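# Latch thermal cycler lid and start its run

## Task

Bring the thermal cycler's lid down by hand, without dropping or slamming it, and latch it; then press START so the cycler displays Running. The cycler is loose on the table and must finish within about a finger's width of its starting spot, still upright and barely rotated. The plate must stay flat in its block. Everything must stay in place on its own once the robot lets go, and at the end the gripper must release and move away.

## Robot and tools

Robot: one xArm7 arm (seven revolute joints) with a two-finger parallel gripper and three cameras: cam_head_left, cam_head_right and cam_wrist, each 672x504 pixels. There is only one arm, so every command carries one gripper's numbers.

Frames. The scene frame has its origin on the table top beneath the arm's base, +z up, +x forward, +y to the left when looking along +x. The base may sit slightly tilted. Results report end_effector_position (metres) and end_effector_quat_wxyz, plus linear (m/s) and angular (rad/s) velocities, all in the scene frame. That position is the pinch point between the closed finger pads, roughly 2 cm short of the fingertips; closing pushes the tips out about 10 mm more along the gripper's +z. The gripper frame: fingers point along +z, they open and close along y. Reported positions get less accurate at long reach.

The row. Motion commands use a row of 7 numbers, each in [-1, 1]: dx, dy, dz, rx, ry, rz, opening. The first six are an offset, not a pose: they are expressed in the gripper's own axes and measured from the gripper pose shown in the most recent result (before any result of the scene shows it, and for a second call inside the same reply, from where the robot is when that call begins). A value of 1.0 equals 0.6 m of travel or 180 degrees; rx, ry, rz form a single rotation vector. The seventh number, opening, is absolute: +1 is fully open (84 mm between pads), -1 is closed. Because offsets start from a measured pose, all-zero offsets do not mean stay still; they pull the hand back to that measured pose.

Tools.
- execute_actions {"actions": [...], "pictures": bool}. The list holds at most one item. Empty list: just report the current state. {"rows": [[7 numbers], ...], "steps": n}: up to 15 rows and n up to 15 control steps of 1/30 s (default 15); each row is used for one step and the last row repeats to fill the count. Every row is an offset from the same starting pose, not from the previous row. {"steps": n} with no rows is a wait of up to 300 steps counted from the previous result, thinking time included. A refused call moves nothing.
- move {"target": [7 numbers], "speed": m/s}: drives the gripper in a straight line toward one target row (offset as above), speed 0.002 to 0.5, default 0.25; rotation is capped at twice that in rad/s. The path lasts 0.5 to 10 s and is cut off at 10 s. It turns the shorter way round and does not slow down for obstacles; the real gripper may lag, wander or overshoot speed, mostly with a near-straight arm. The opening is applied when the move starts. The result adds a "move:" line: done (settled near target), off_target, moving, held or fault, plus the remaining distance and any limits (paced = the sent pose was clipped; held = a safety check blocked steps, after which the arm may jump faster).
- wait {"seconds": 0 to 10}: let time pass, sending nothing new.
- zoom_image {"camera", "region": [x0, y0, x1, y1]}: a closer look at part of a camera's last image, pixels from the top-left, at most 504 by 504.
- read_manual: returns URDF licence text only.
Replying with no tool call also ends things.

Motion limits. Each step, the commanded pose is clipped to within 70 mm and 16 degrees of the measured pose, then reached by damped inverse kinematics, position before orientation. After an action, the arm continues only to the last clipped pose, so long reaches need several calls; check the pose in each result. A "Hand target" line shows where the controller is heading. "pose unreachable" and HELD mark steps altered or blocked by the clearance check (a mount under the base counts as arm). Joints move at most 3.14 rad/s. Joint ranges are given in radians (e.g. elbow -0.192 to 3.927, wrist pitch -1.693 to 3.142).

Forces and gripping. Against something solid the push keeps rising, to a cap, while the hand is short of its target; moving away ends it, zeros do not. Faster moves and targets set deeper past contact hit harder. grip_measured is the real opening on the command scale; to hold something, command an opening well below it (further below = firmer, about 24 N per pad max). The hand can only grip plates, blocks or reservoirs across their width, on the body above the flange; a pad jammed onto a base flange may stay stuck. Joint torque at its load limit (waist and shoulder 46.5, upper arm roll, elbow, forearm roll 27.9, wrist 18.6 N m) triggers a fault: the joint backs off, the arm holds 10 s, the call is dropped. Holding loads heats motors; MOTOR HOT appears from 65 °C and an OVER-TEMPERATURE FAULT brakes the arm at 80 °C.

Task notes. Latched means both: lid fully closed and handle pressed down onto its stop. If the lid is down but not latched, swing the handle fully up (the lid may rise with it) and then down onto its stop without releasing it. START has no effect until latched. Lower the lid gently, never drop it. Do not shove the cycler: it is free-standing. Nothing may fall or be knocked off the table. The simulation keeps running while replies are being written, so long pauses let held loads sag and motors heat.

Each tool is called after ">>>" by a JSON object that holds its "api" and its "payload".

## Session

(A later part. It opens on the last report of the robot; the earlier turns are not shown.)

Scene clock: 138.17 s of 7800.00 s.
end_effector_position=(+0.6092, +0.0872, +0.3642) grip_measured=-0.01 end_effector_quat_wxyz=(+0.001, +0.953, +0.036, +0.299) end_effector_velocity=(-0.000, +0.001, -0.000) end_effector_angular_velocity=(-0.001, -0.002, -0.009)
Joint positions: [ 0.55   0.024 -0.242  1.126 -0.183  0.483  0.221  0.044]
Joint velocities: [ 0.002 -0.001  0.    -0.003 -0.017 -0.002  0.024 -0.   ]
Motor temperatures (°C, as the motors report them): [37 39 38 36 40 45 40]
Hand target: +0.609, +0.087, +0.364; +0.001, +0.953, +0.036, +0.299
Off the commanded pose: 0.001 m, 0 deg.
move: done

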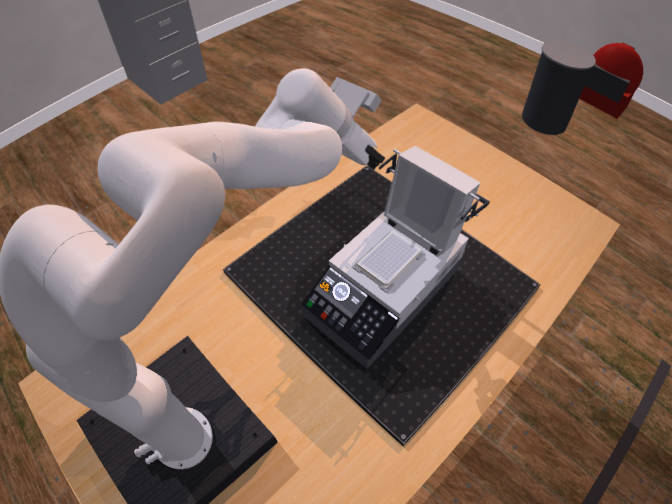

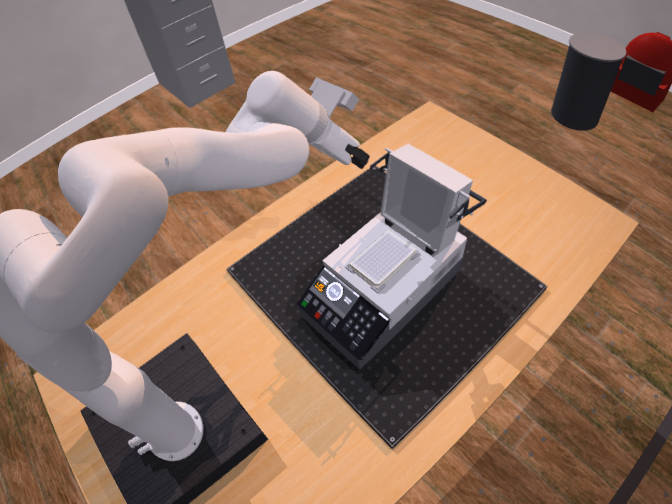

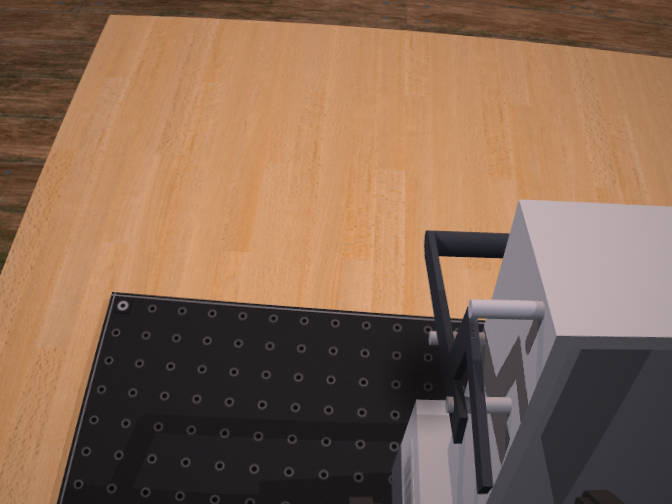

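>>> {"api": "move", "payload": {"target": [0.003,0.02,0.07,0,0,0,-0.2], "speed": 0.08}}

>>> {"api": "zoom_image", "payload": {"camera": "cam_head_right", "region": [320, 90, 450, 220]}}

Scene clock: 141.37 s of 7800.00 s.
end_effector_position=(+0.6354, +0.0762, +0.3314) grip_measured=-0.21 end_effector_quat_wxyz=(+0.001, +0.953, +0.036, +0.300) end_effector_velocity=(+0.001, -0.001, -0.002) end_effector_angular_velocity=(+0.001, +0.001, -0.001)
Joint positions: [ 0.521  0.137 -0.25   1.163 -0.107  0.403  0.145  0.035]
Joint velocities: [-0.003  0.005  0.001  0.002  0.006 -0.002 -0.005 -0.   ]
Motor temperatures (°C, as the motors report them): [37 39 38 36 40 45 40]
Hand target: +0.635, +0.076, +0.331; +0.001, +0.953, +0.036, +0.299
Off the commanded pose: 0.000 m, 0 deg.
move: done

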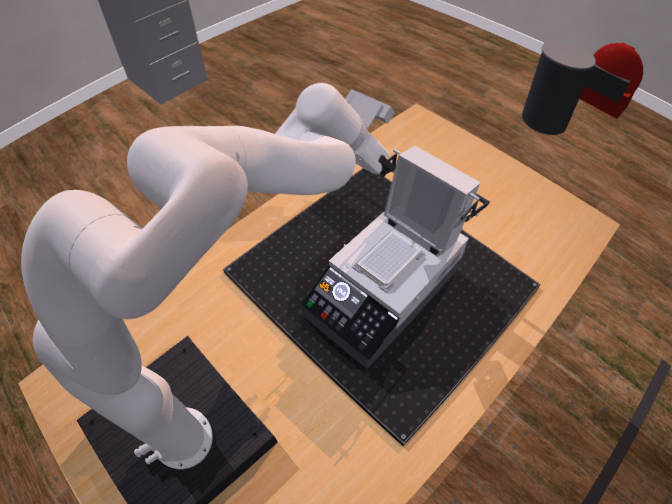

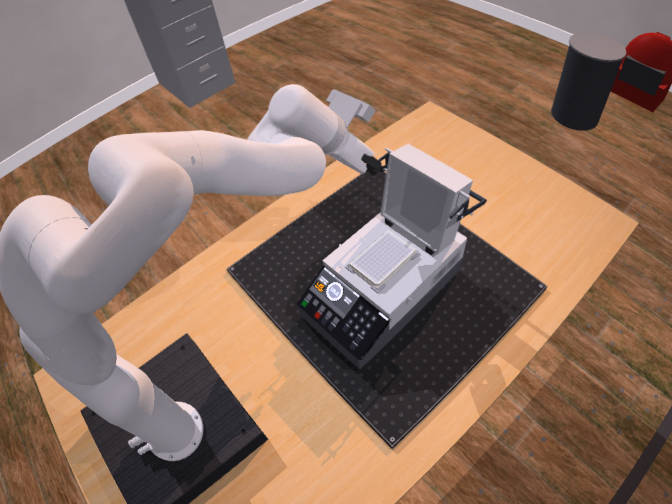

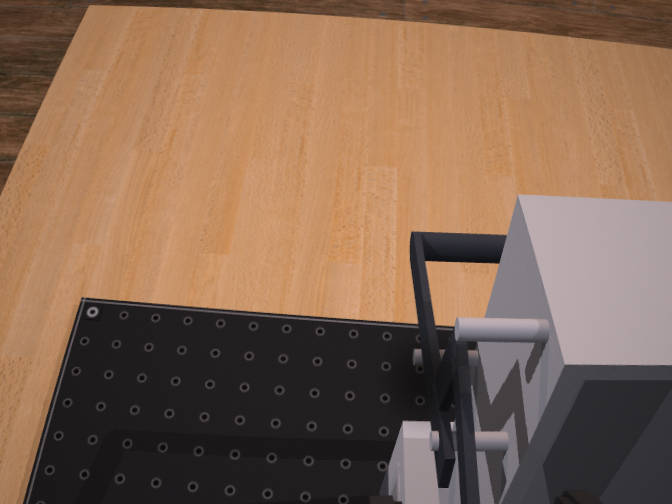

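Region (320, 90, 450, 220) of cam_head_right's 672x504 image, scaled by 3.877, with more detail than that image has.

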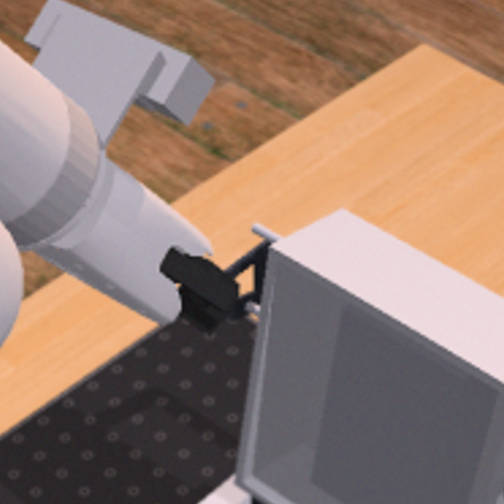

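>>> {"api": "move", "payload": {"target": [0,0,0.05,0,0,0,-0.2], "speed": 0.05}}

>>> {"api": "move", "payload": {"target": [0,0,0,0,0,0,-1]}}

>>> {"api": "zoom_image", "payload": {"camera": "cam_head_right", "region": [320, 90, 450, 220]}}

Scene clock: 143.43 s of 7800.00 s.
end_effector_position=(+0.6525, +0.0767, +0.3071) grip_measured=-0.21 end_effector_quat_wxyz=(+0.001, +0.953, +0.036, +0.300) end_effector_velocity=(+0.001, +0.000, -0.001) end_effector_angular_velocity=(-0.000, +0.000, +0.001)
Joint positions: [ 0.504  0.221 -0.242  1.197 -0.069  0.354  0.119  0.035]
Joint velocities: [-0.001  0.004  0.001  0.003  0.002 -0.001 -0.002 -0.   ]
Motor temperatures (°C, as the motors report them): [37 39 38 37 40 45 40]
Hand target: +0.652, +0.077, +0.307; +0.001, +0.953, +0.036, +0.300
Off the commanded pose: 0.000 m, 0 deg.
move: done

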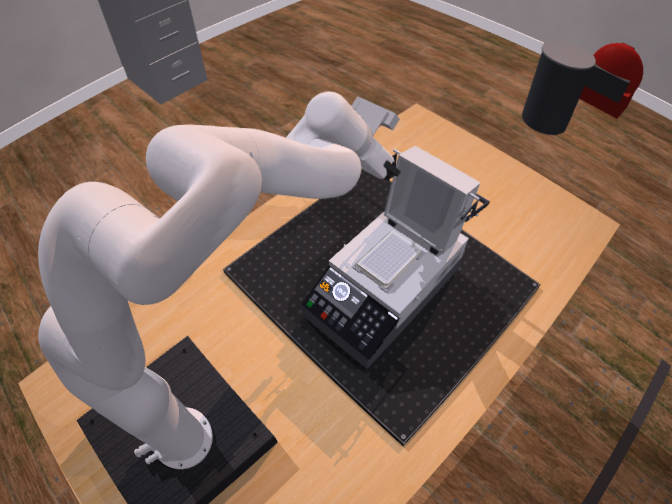

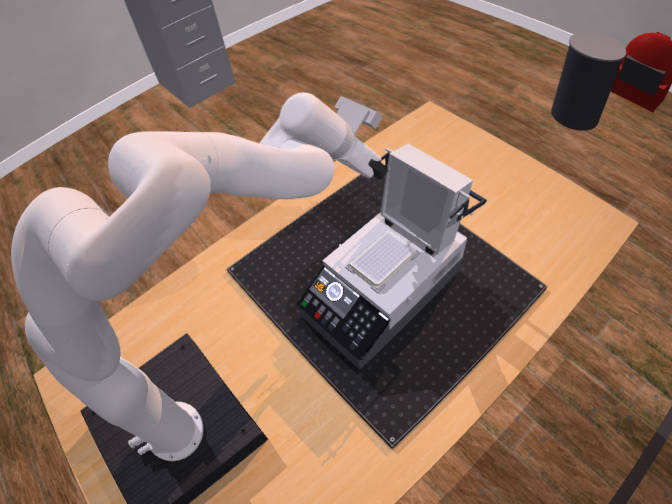

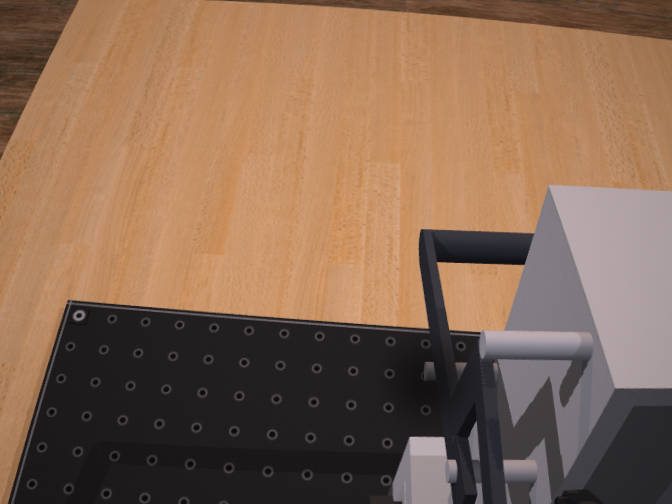

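Scene clock: 143.93 s of 7800.00 s.
end_effector_position=(+0.6525, +0.0761, +0.3071) grip_measured=-0.94 end_effector_quat_wxyz=(+0.001, +0.953, +0.036, +0.300) end_effector_velocity=(+0.000, +0.000, +0.000) end_effector_angular_velocity=(-0.001, -0.001, +0.002)
Joint positions: [ 0.504  0.221 -0.243  1.197 -0.069  0.354  0.119  0.003]
Joint velocities: [ 0.     0.    -0.     0.    -0.001 -0.    -0.001  0.   ]
Motor temperatures (°C, as the motors report them): [37 39 38 37 40 45 40]
Hand target: +0.652, +0.077, +0.307; +0.001, +0.953, +0.036, +0.300
Off the commanded pose: 0.001 m, 0 deg.
move: done

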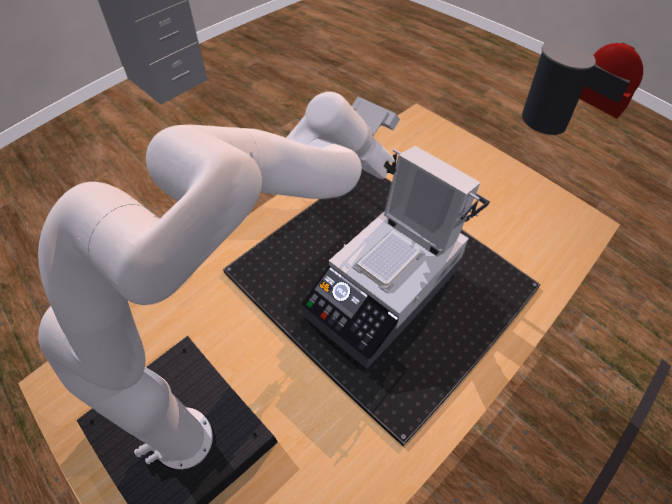

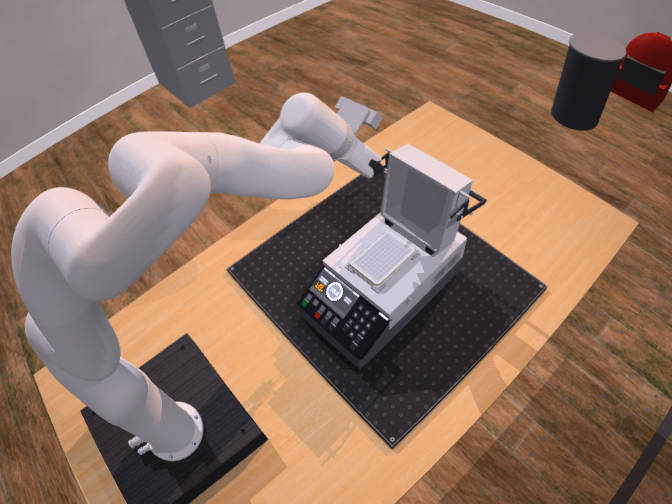

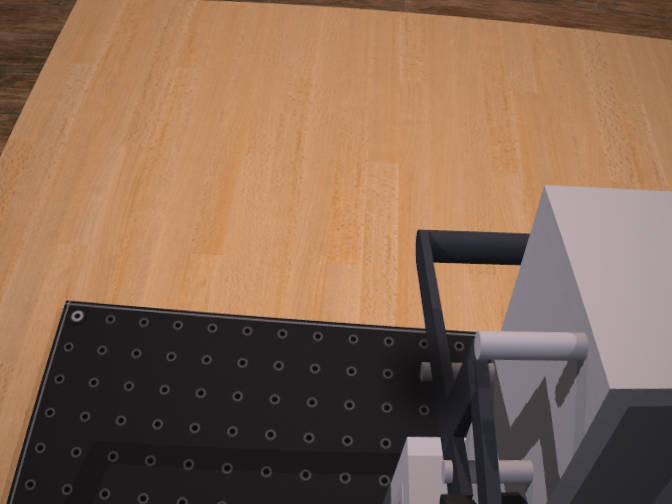

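Region (320, 90, 450, 220) of cam_head_right's 672x504 image, scaled by 3.877, with more detail than that image has.

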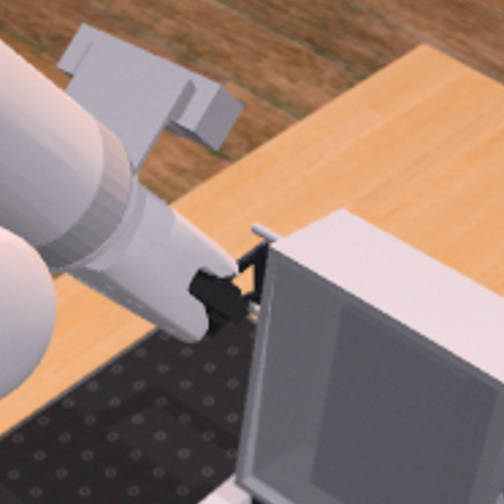

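>>> {"api": "move", "payload": {"target": [-0.038,0,0.014,0,0.09,0,-1], "speed": 0.03}}

Scene clock: 149.83 s of 7800.00 s.
end_effector_position=(+0.6386, +0.0745, +0.2873) grip_measured=-0.94 end_effector_quat_wxyz=(-0.003, +0.902, +0.036, +0.431) end_effector_velocity=(+0.000, -0.000, +0.000) end_effector_angular_velocity=(-0.002, -0.011, -0.003)
Joint positions: [ 0.823  0.247 -0.62   0.92  -0.273 -0.207  0.353  0.003]
Joint velocities: [ 0.041  0.009 -0.041 -0.005  0.013 -0.017 -0.002 -0.   ]
Motor temperatures (°C, as the motors report them): [37 39 38 36 40 45 40]
Hand target: +0.639, +0.074, +0.287; -0.003, +0.901, +0.036, +0.431
Off the commanded pose: 0.000 m, 0 deg.
move: done

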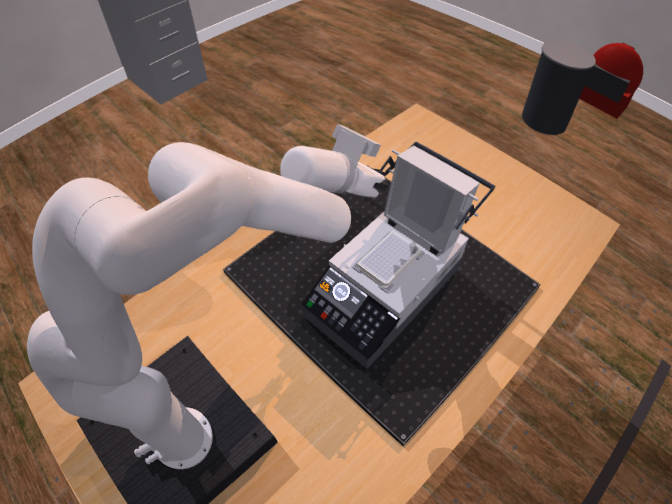

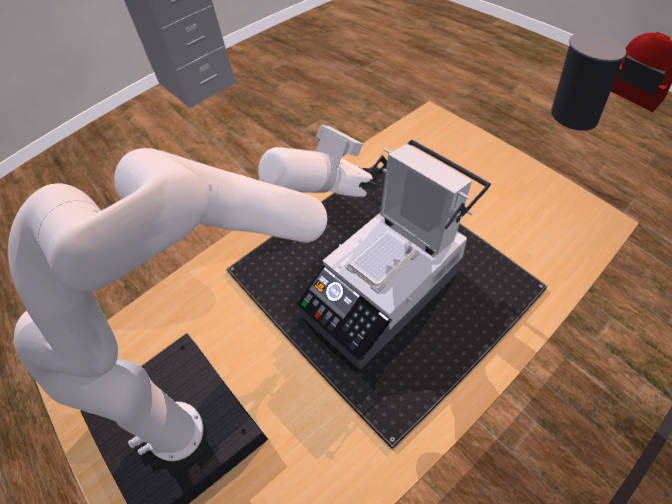

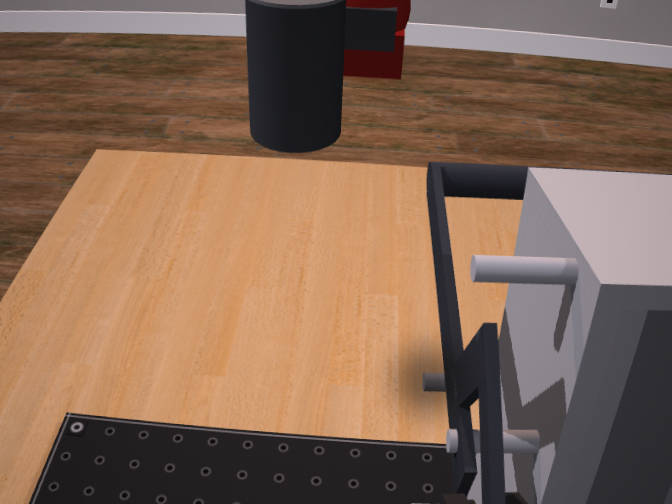

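>>> {"api": "move", "payload": {"target": [-0.05,0,0.032,0,0,0,-1], "speed": 0.03}}

Scene clock: 152.60 s of 7800.00 s.
end_effector_position=(+0.6348, +0.0738, +0.2524) grip_measured=-0.94 end_effector_quat_wxyz=(-0.004, +0.901, +0.036, +0.431) end_effector_velocity=(+0.000, +0.000, -0.001) end_effector_angular_velocity=(+0.001, -0.001, +0.000)
Joint positions: [ 0.803  0.326 -0.609  0.891 -0.263 -0.31   0.371  0.003]
Joint velocities: [-0.001  0.002  0.001 -0.    -0.    -0.004  0.001 -0.   ]
Motor temperatures (°C, as the motors report them): [37 39 38 36 40 45 40]
Hand target: +0.635, +0.073, +0.252; -0.003, +0.902, +0.036, +0.431
Off the commanded pose: 0.001 m, 0 deg.
move: done

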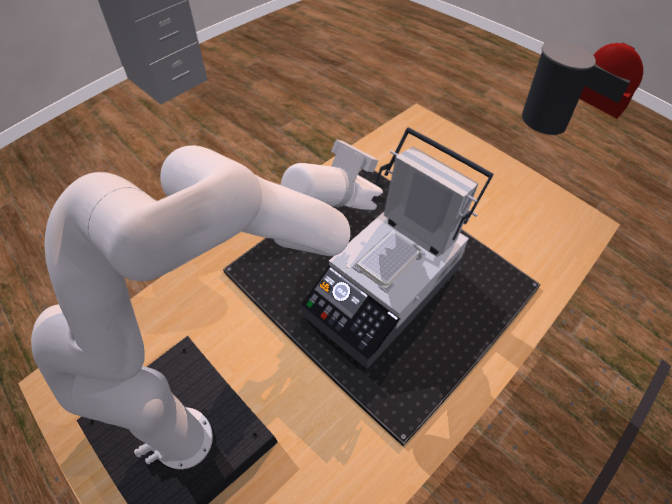

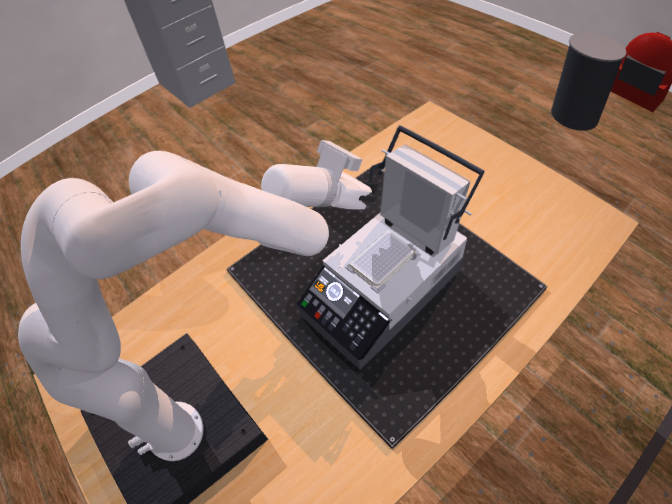

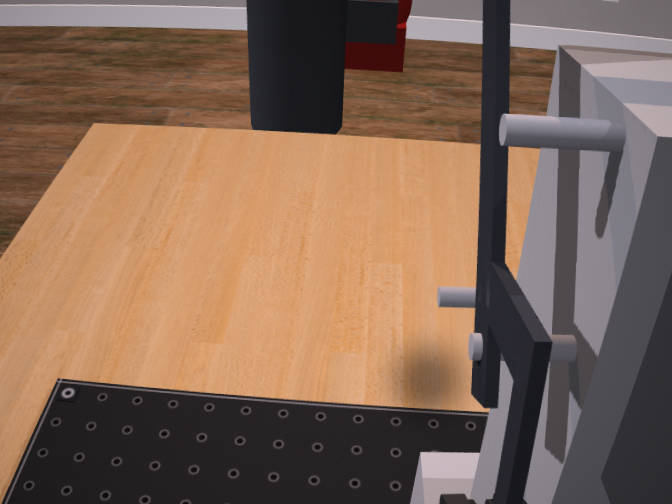

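>>> {"api": "move", "payload": {"target": [0,0,0,0,0,0,-0.6]}}

>>> {"api": "move", "payload": {"target": [0,0,-0.06,0,0,0,-0.6], "speed": 0.08}}

Scene clock: 154.00 s of 7800.00 s.
end_effector_position=(+0.6348, +0.0737, +0.2522) grip_measured=-0.62 end_effector_quat_wxyz=(-0.004, +0.902, +0.036, +0.431) end_effector_velocity=(+0.000, -0.000, +0.001) end_effector_angular_velocity=(-0.000, -0.001, +0.000)
Joint positions: [ 0.803  0.327 -0.609  0.891 -0.263 -0.309  0.371  0.017]
Joint velocities: [ 0.    -0.    -0.     0.001 -0.     0.001  0.    -0.   ]
Motor temperatures (°C, as the motors report them): [37 39 38 36 40 45 40]
Hand target: +0.635, +0.074, +0.252; -0.004, +0.901, +0.036, +0.431
Off the commanded pose: 0.000 m, 0 deg.
move: done

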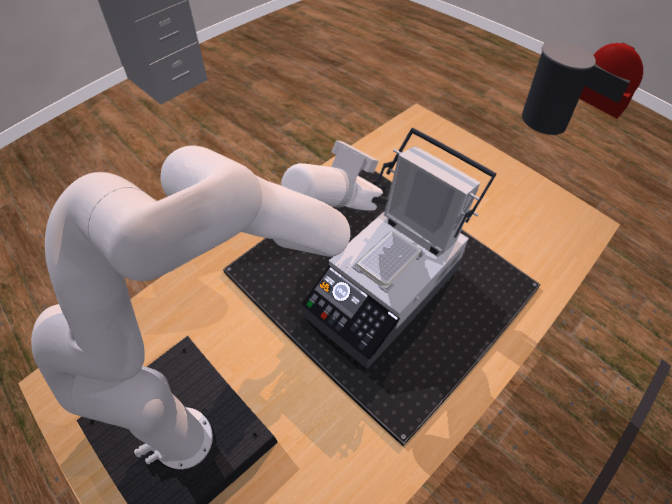

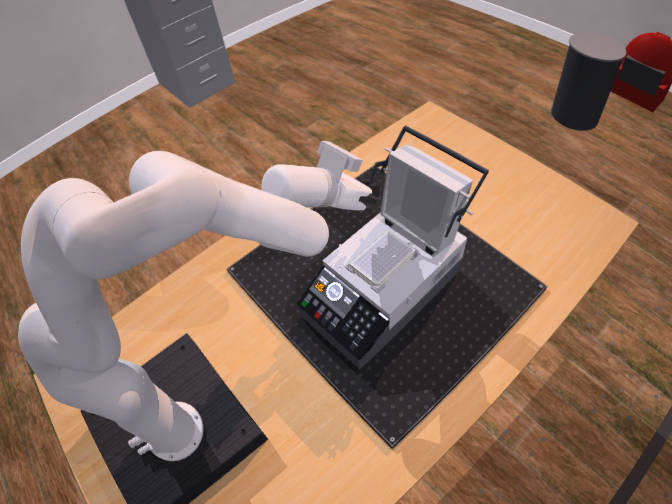

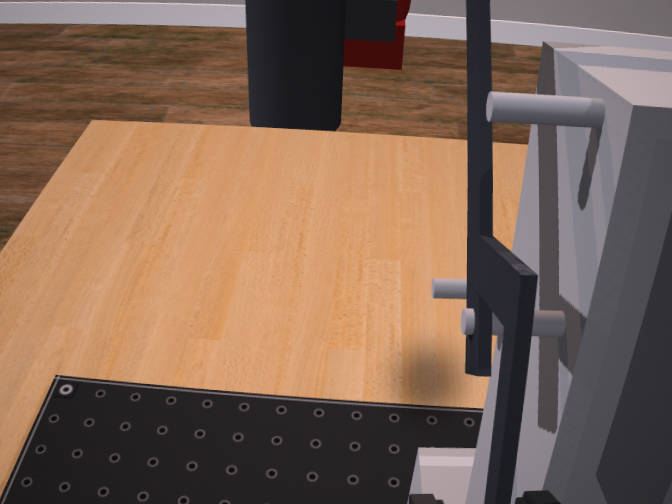

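Scene clock: 154.87 s of 7800.00 s.
end_effector_position=(+0.6070, +0.0725, +0.2748) grip_measured=-0.62 end_effector_quat_wxyz=(-0.004, +0.902, +0.037, +0.431) end_effector_velocity=(-0.001, -0.003, +0.002) end_effector_angular_velocity=(-0.011, -0.006, -0.017)
Joint positions: [ 1.023  0.207 -0.791  0.786 -0.147 -0.277  0.245  0.017]
Joint velocities: [ 0.103  0.01  -0.092 -0.007  0.066  0.    -0.037  0.   ]
Motor temperatures (°C, as the motors report them): [37 39 38 36 40 45 40]
Hand target: +0.607, +0.072, +0.275; -0.004, +0.902, +0.036, +0.431
Off the commanded pose: 0.000 m, 0 deg.
move: done

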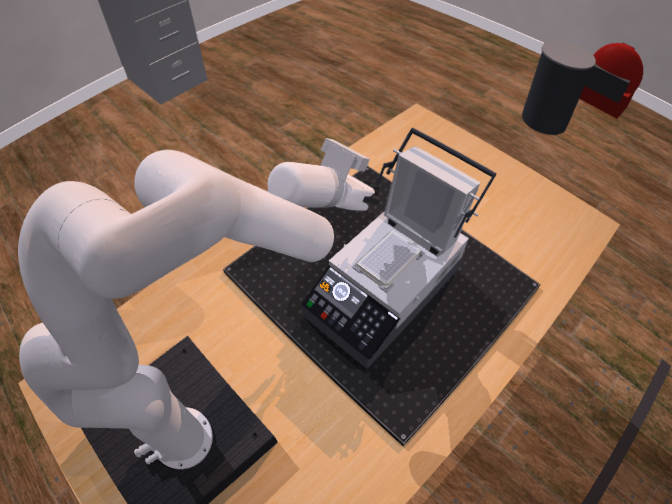

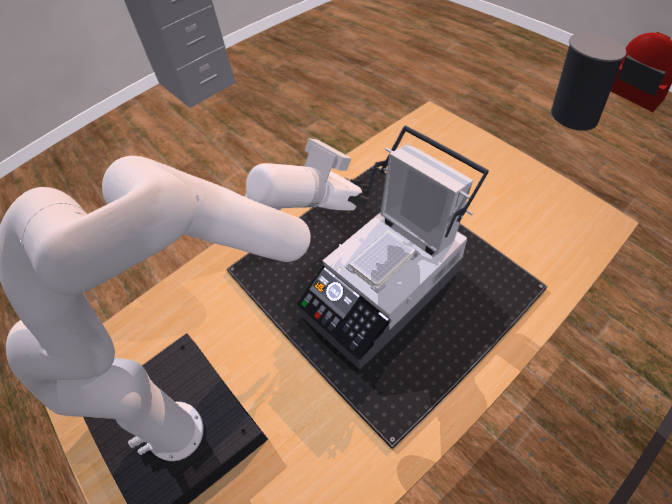

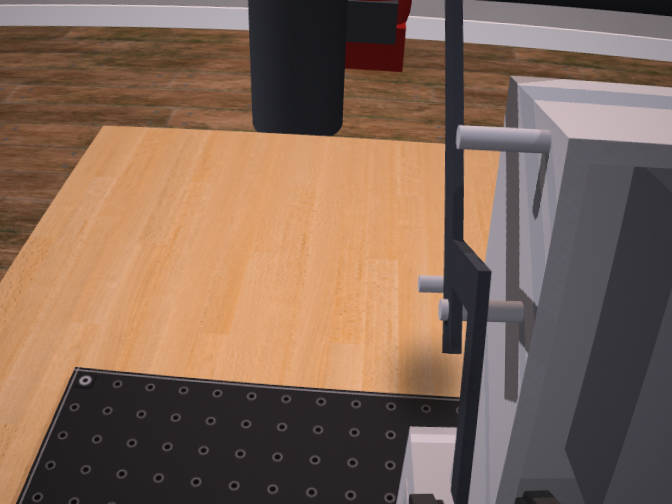

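>>> {"api": "move", "payload": {"target": [0.3,0.155,-0.1,0.132,-0.133,-0.474,-0.1], "speed": 0.2}}

Scene clock: 163.10 s of 7800.00 s.
end_effector_position=(+0.6799, -0.0108, +0.4536) grip_measured=-0.11 end_effector_quat_wxyz=(+0.123, +0.683, +0.709, +0.129) end_effector_velocity=(+0.001, +0.000, +0.002) end_effector_angular_velocity=(-0.004, +0.006, +0.008)
Joint positions: [ 0.276  0.432 -0.217  2.06   0.115  1.256 -1.672  0.039]
Joint velocities: [-0.004  0.015  0.002  0.031  0.     0.022 -0.007  0.   ]
Motor temperatures (°C, as the motors report them): [37 39 38 36 40 45 40]
Hand target: +0.680, -0.011, +0.454; +0.123, +0.682, +0.709, +0.128
Off the commanded pose: 0.001 m, 0 deg.
After step 90, 0.80 s passed at rest.
move: done

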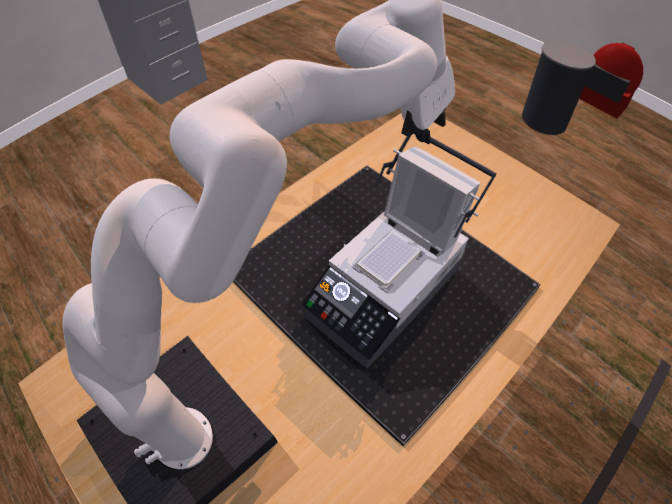

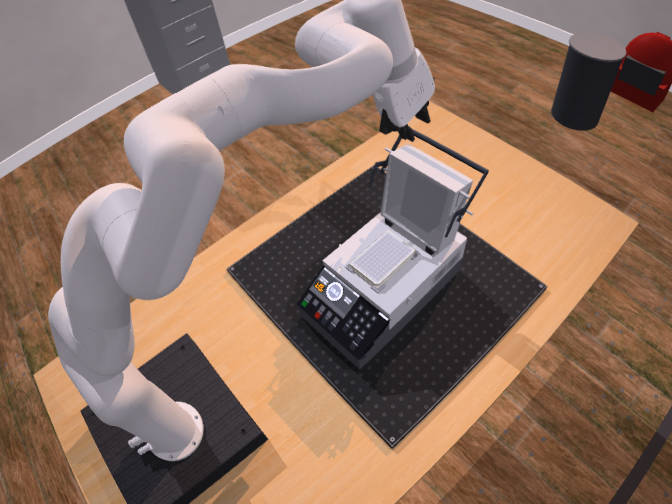

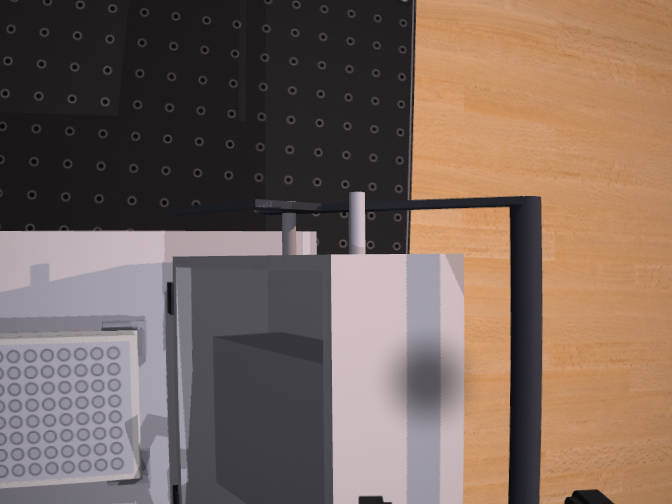

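>>> {"api": "move", "payload": {"target": [0,0.056,0.1,0,0,0,-0.1], "speed": 0.1}}

Scene clock: 164.87 s of 7800.00 s.
end_effector_position=(+0.7320, -0.0091, +0.4096) grip_measured=-0.11 end_effector_quat_wxyz=(+0.123, +0.683, +0.709, +0.129) end_effector_velocity=(+0.001, -0.000, -0.005) end_effector_angular_velocity=(-0.001, +0.010, -0.001)
Joint positions: [ 0.232  0.677 -0.203  2.323  0.151  1.273 -1.672  0.039]
Joint velocities: [-0.003  0.016  0.001  0.016 -0.     0.01   0.001 -0.   ]
Motor temperatures (°C, as the motors report them): [37 39 38 37 40 45 40]
Hand target: +0.732, -0.009, +0.409; +0.122, +0.683, +0.709, +0.129
Off the commanded pose: 0.001 m, 0 deg.
move: done

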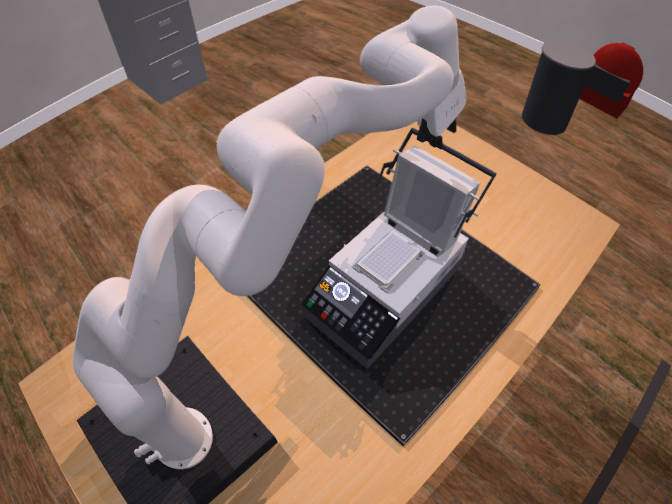

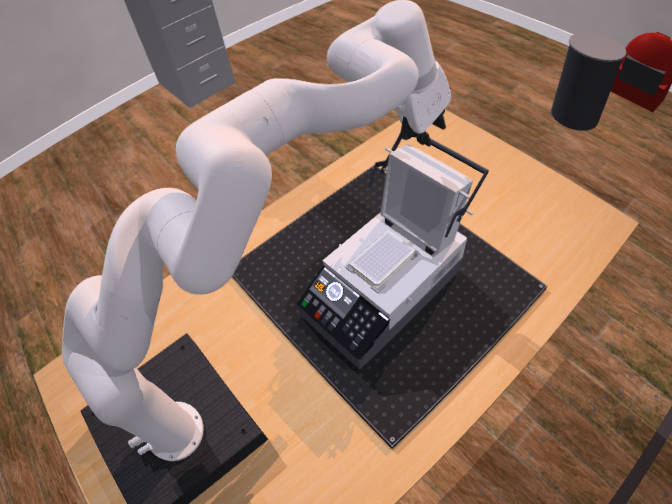

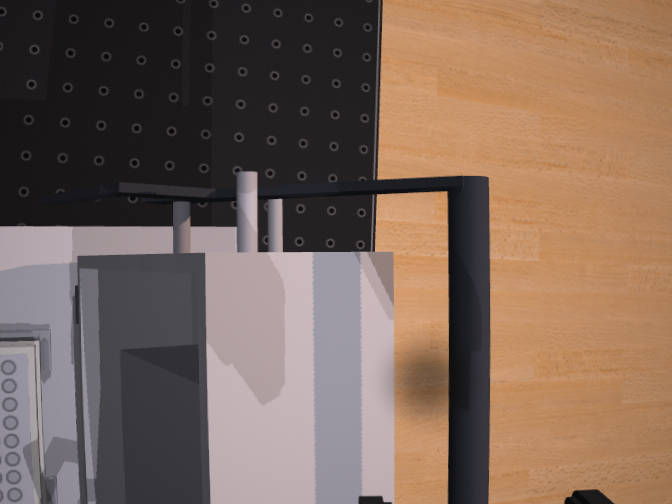

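>>> {"api": "move", "payload": {"target": [0,0.012,0.09,0,0,0,-0.55], "speed": 0.05}}

Scene clock: 168.70 s of 7800.00 s.
end_effector_position=(+0.7574, -0.0083, +0.3619) grip_measured=-0.57 end_effector_quat_wxyz=(+0.123, +0.683, +0.709, +0.129) end_effector_velocity=(+0.002, -0.000, +0.004) end_effector_angular_velocity=(-0.001, -0.009, +0.000)
Joint positions: [ 0.22   0.79  -0.195  2.375  0.163  1.211 -1.672  0.019]
Joint velocities: [-0.002  0.004  0.     0.014  0.     0.002 -0.     0.   ]
Motor temperatures (°C, as the motors report them): [37 39 38 37 40 45 40]
Hand target: +0.758, -0.008, +0.361; +0.123, +0.683, +0.709, +0.129
Off the commanded pose: 0.001 m, 0 deg.
move: done

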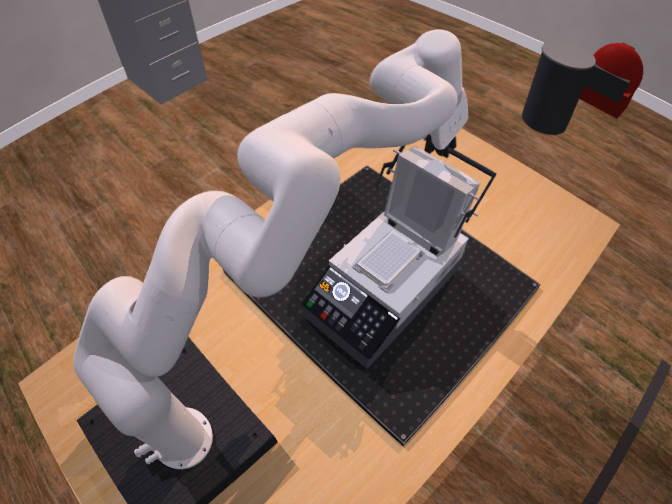

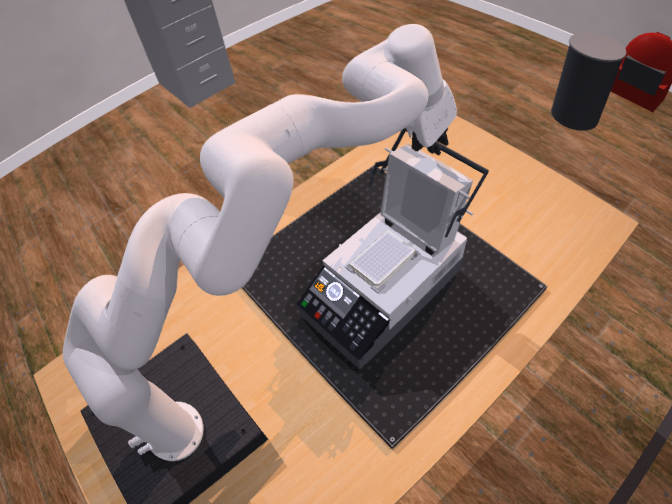

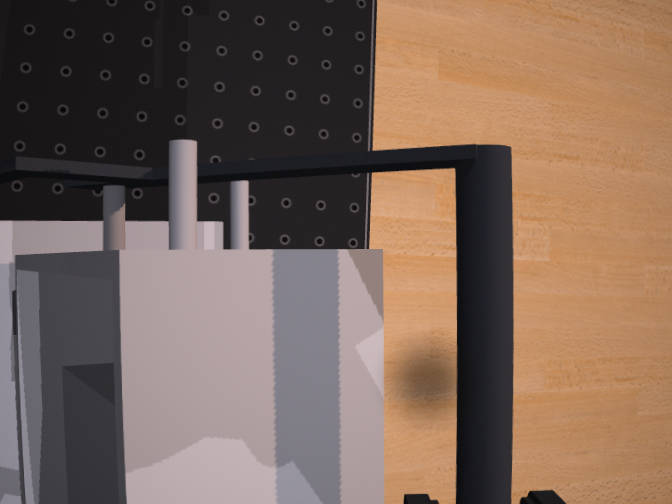

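>>> {"api": "move", "payload": {"target": [0,0.0,0.03,0,0,0,-0.55], "speed": 0.03}}

>>> {"api": "move", "payload": {"target": [0,0,0,0,0,0,-1]}}

Scene clock: 170.73 s of 7800.00 s.
end_effector_position=(+0.7637, -0.0081, +0.3454) grip_measured=-0.57 end_effector_quat_wxyz=(+0.123, +0.683, +0.709, +0.130) end_effector_velocity=(+0.001, -0.001, +0.003) end_effector_angular_velocity=(-0.001, -0.007, -0.000)
Joint positions: [ 0.219  0.815 -0.193  2.371  0.165  1.181 -1.673  0.019]
Joint velocities: [-0.    -0.001 -0.001  0.004 -0.    -0.002  0.    -0.   ]
Motor temperatures (°C, as the motors report them): [37 39 38 37 40 45 40]
Hand target: +0.764, -0.008, +0.345; +0.123, +0.683, +0.709, +0.129
Off the commanded pose: 0.000 m, 0 deg.
move: done

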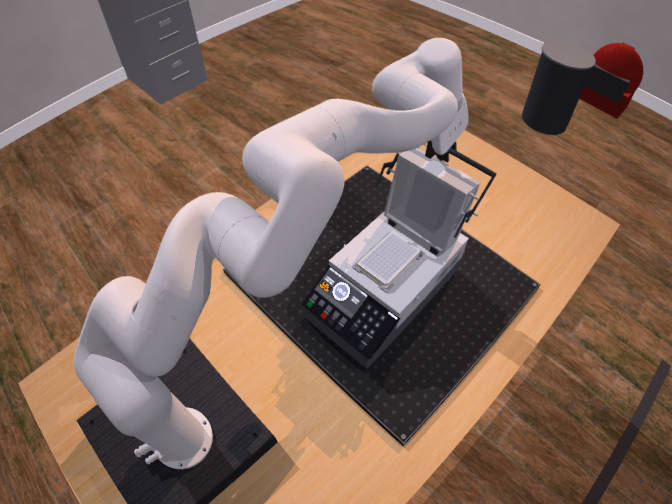

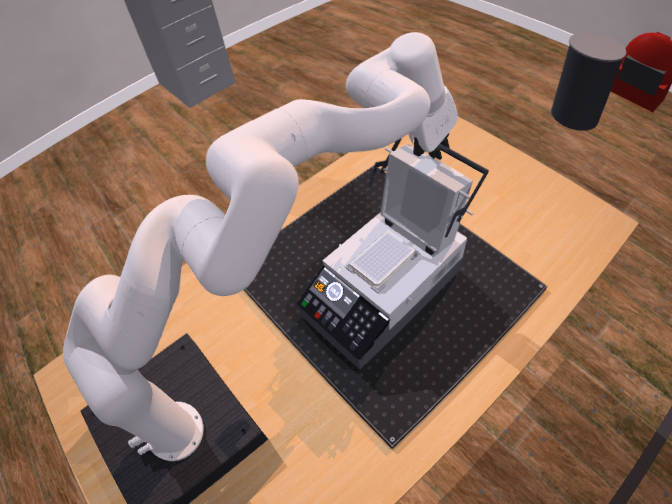

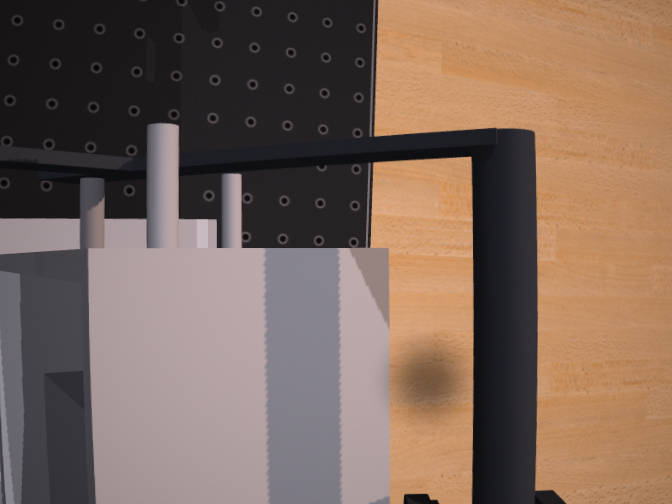

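Scene clock: 171.23 s of 7800.00 s.
end_effector_position=(+0.7638, -0.0081, +0.3457) grip_measured=-0.74 end_effector_quat_wxyz=(+0.123, +0.683, +0.709, +0.130) end_effector_velocity=(-0.000, +0.000, +0.001) end_effector_angular_velocity=(+0.000, +0.000, -0.000)
Joint positions: [ 0.219  0.815 -0.193  2.371  0.165  1.181 -1.673  0.012]
Joint velocities: [ 0.    -0.001  0.     0.001 -0.001  0.002  0.001  0.   ]
Motor temperatures (°C, as the motors report them): [37 39 38 37 40 45 40]
Hand target: +0.764, -0.008, +0.345; +0.123, +0.683, +0.709, +0.130
Off the commanded pose: 0.000 m, 0 deg.
move: done

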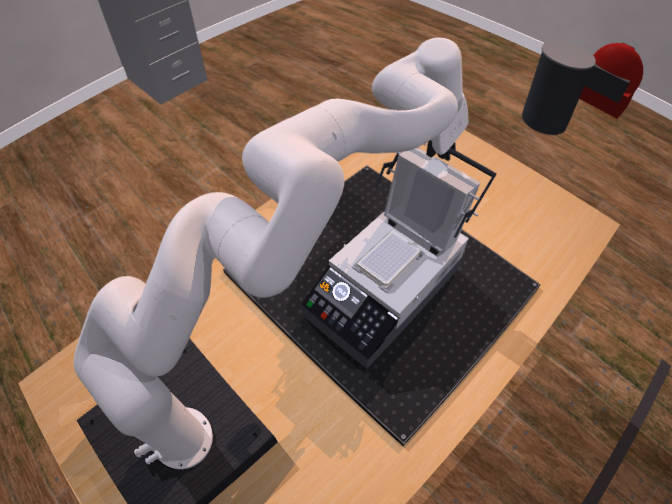

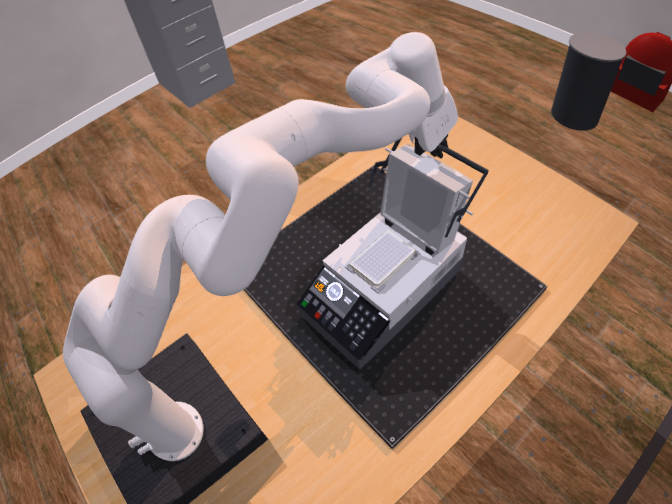

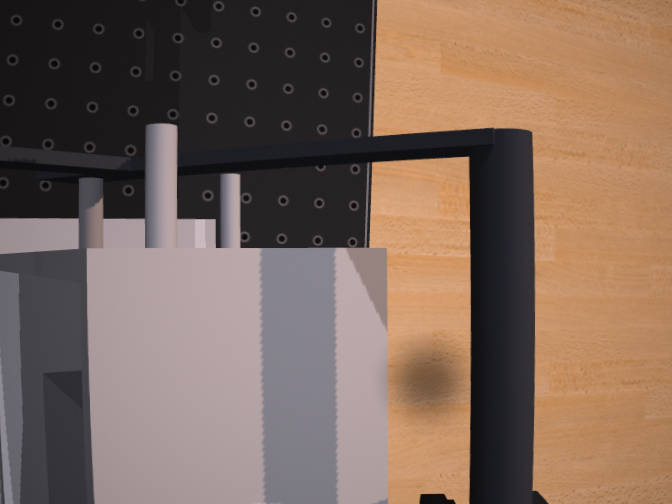

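>>> {"api": "move", "payload": {"target": [0,-0.046,-0.043,0,0,0,-1], "speed": 0.03}}

Scene clock: 175.63 s of 7800.00 s.
end_effector_position=(+0.7292, -0.0094, +0.3603) grip_measured=-0.74 end_effector_quat_wxyz=(+0.124, +0.683, +0.708, +0.130) end_effector_velocity=(-0.001, +0.001, -0.000) end_effector_angular_velocity=(+0.001, -0.000, +0.000)
Joint positions: [ 0.261  0.602 -0.208  2.054  0.147  1.078 -1.685  0.012]
Joint velocities: [ 0.002 -0.007  0.    -0.013 -0.    -0.005  0.    -0.   ]
Motor temperatures (°C, as the motors report them): [37 39 38 37 40 45 40]
Hand target: +0.729, -0.009, +0.360; +0.124, +0.683, +0.709, +0.130
Off the commanded pose: 0.000 m, 0 deg.
move: done

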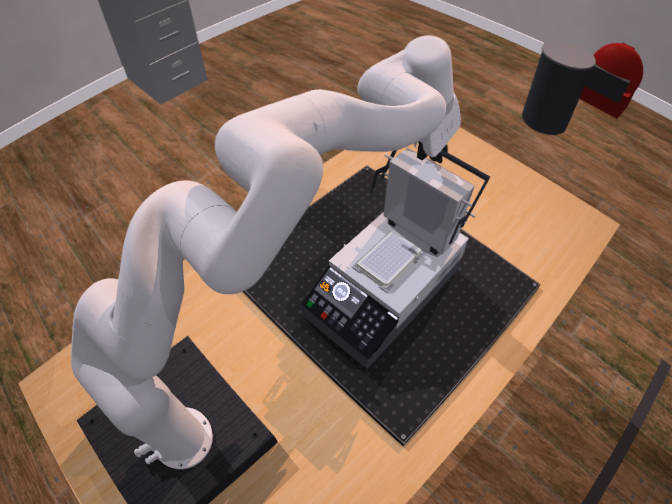

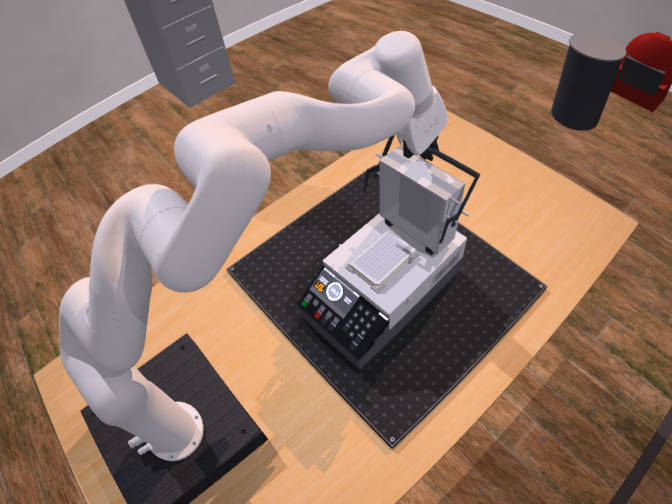

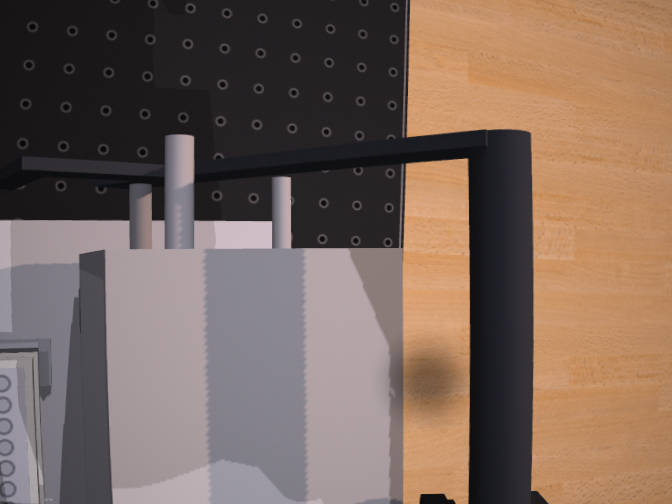

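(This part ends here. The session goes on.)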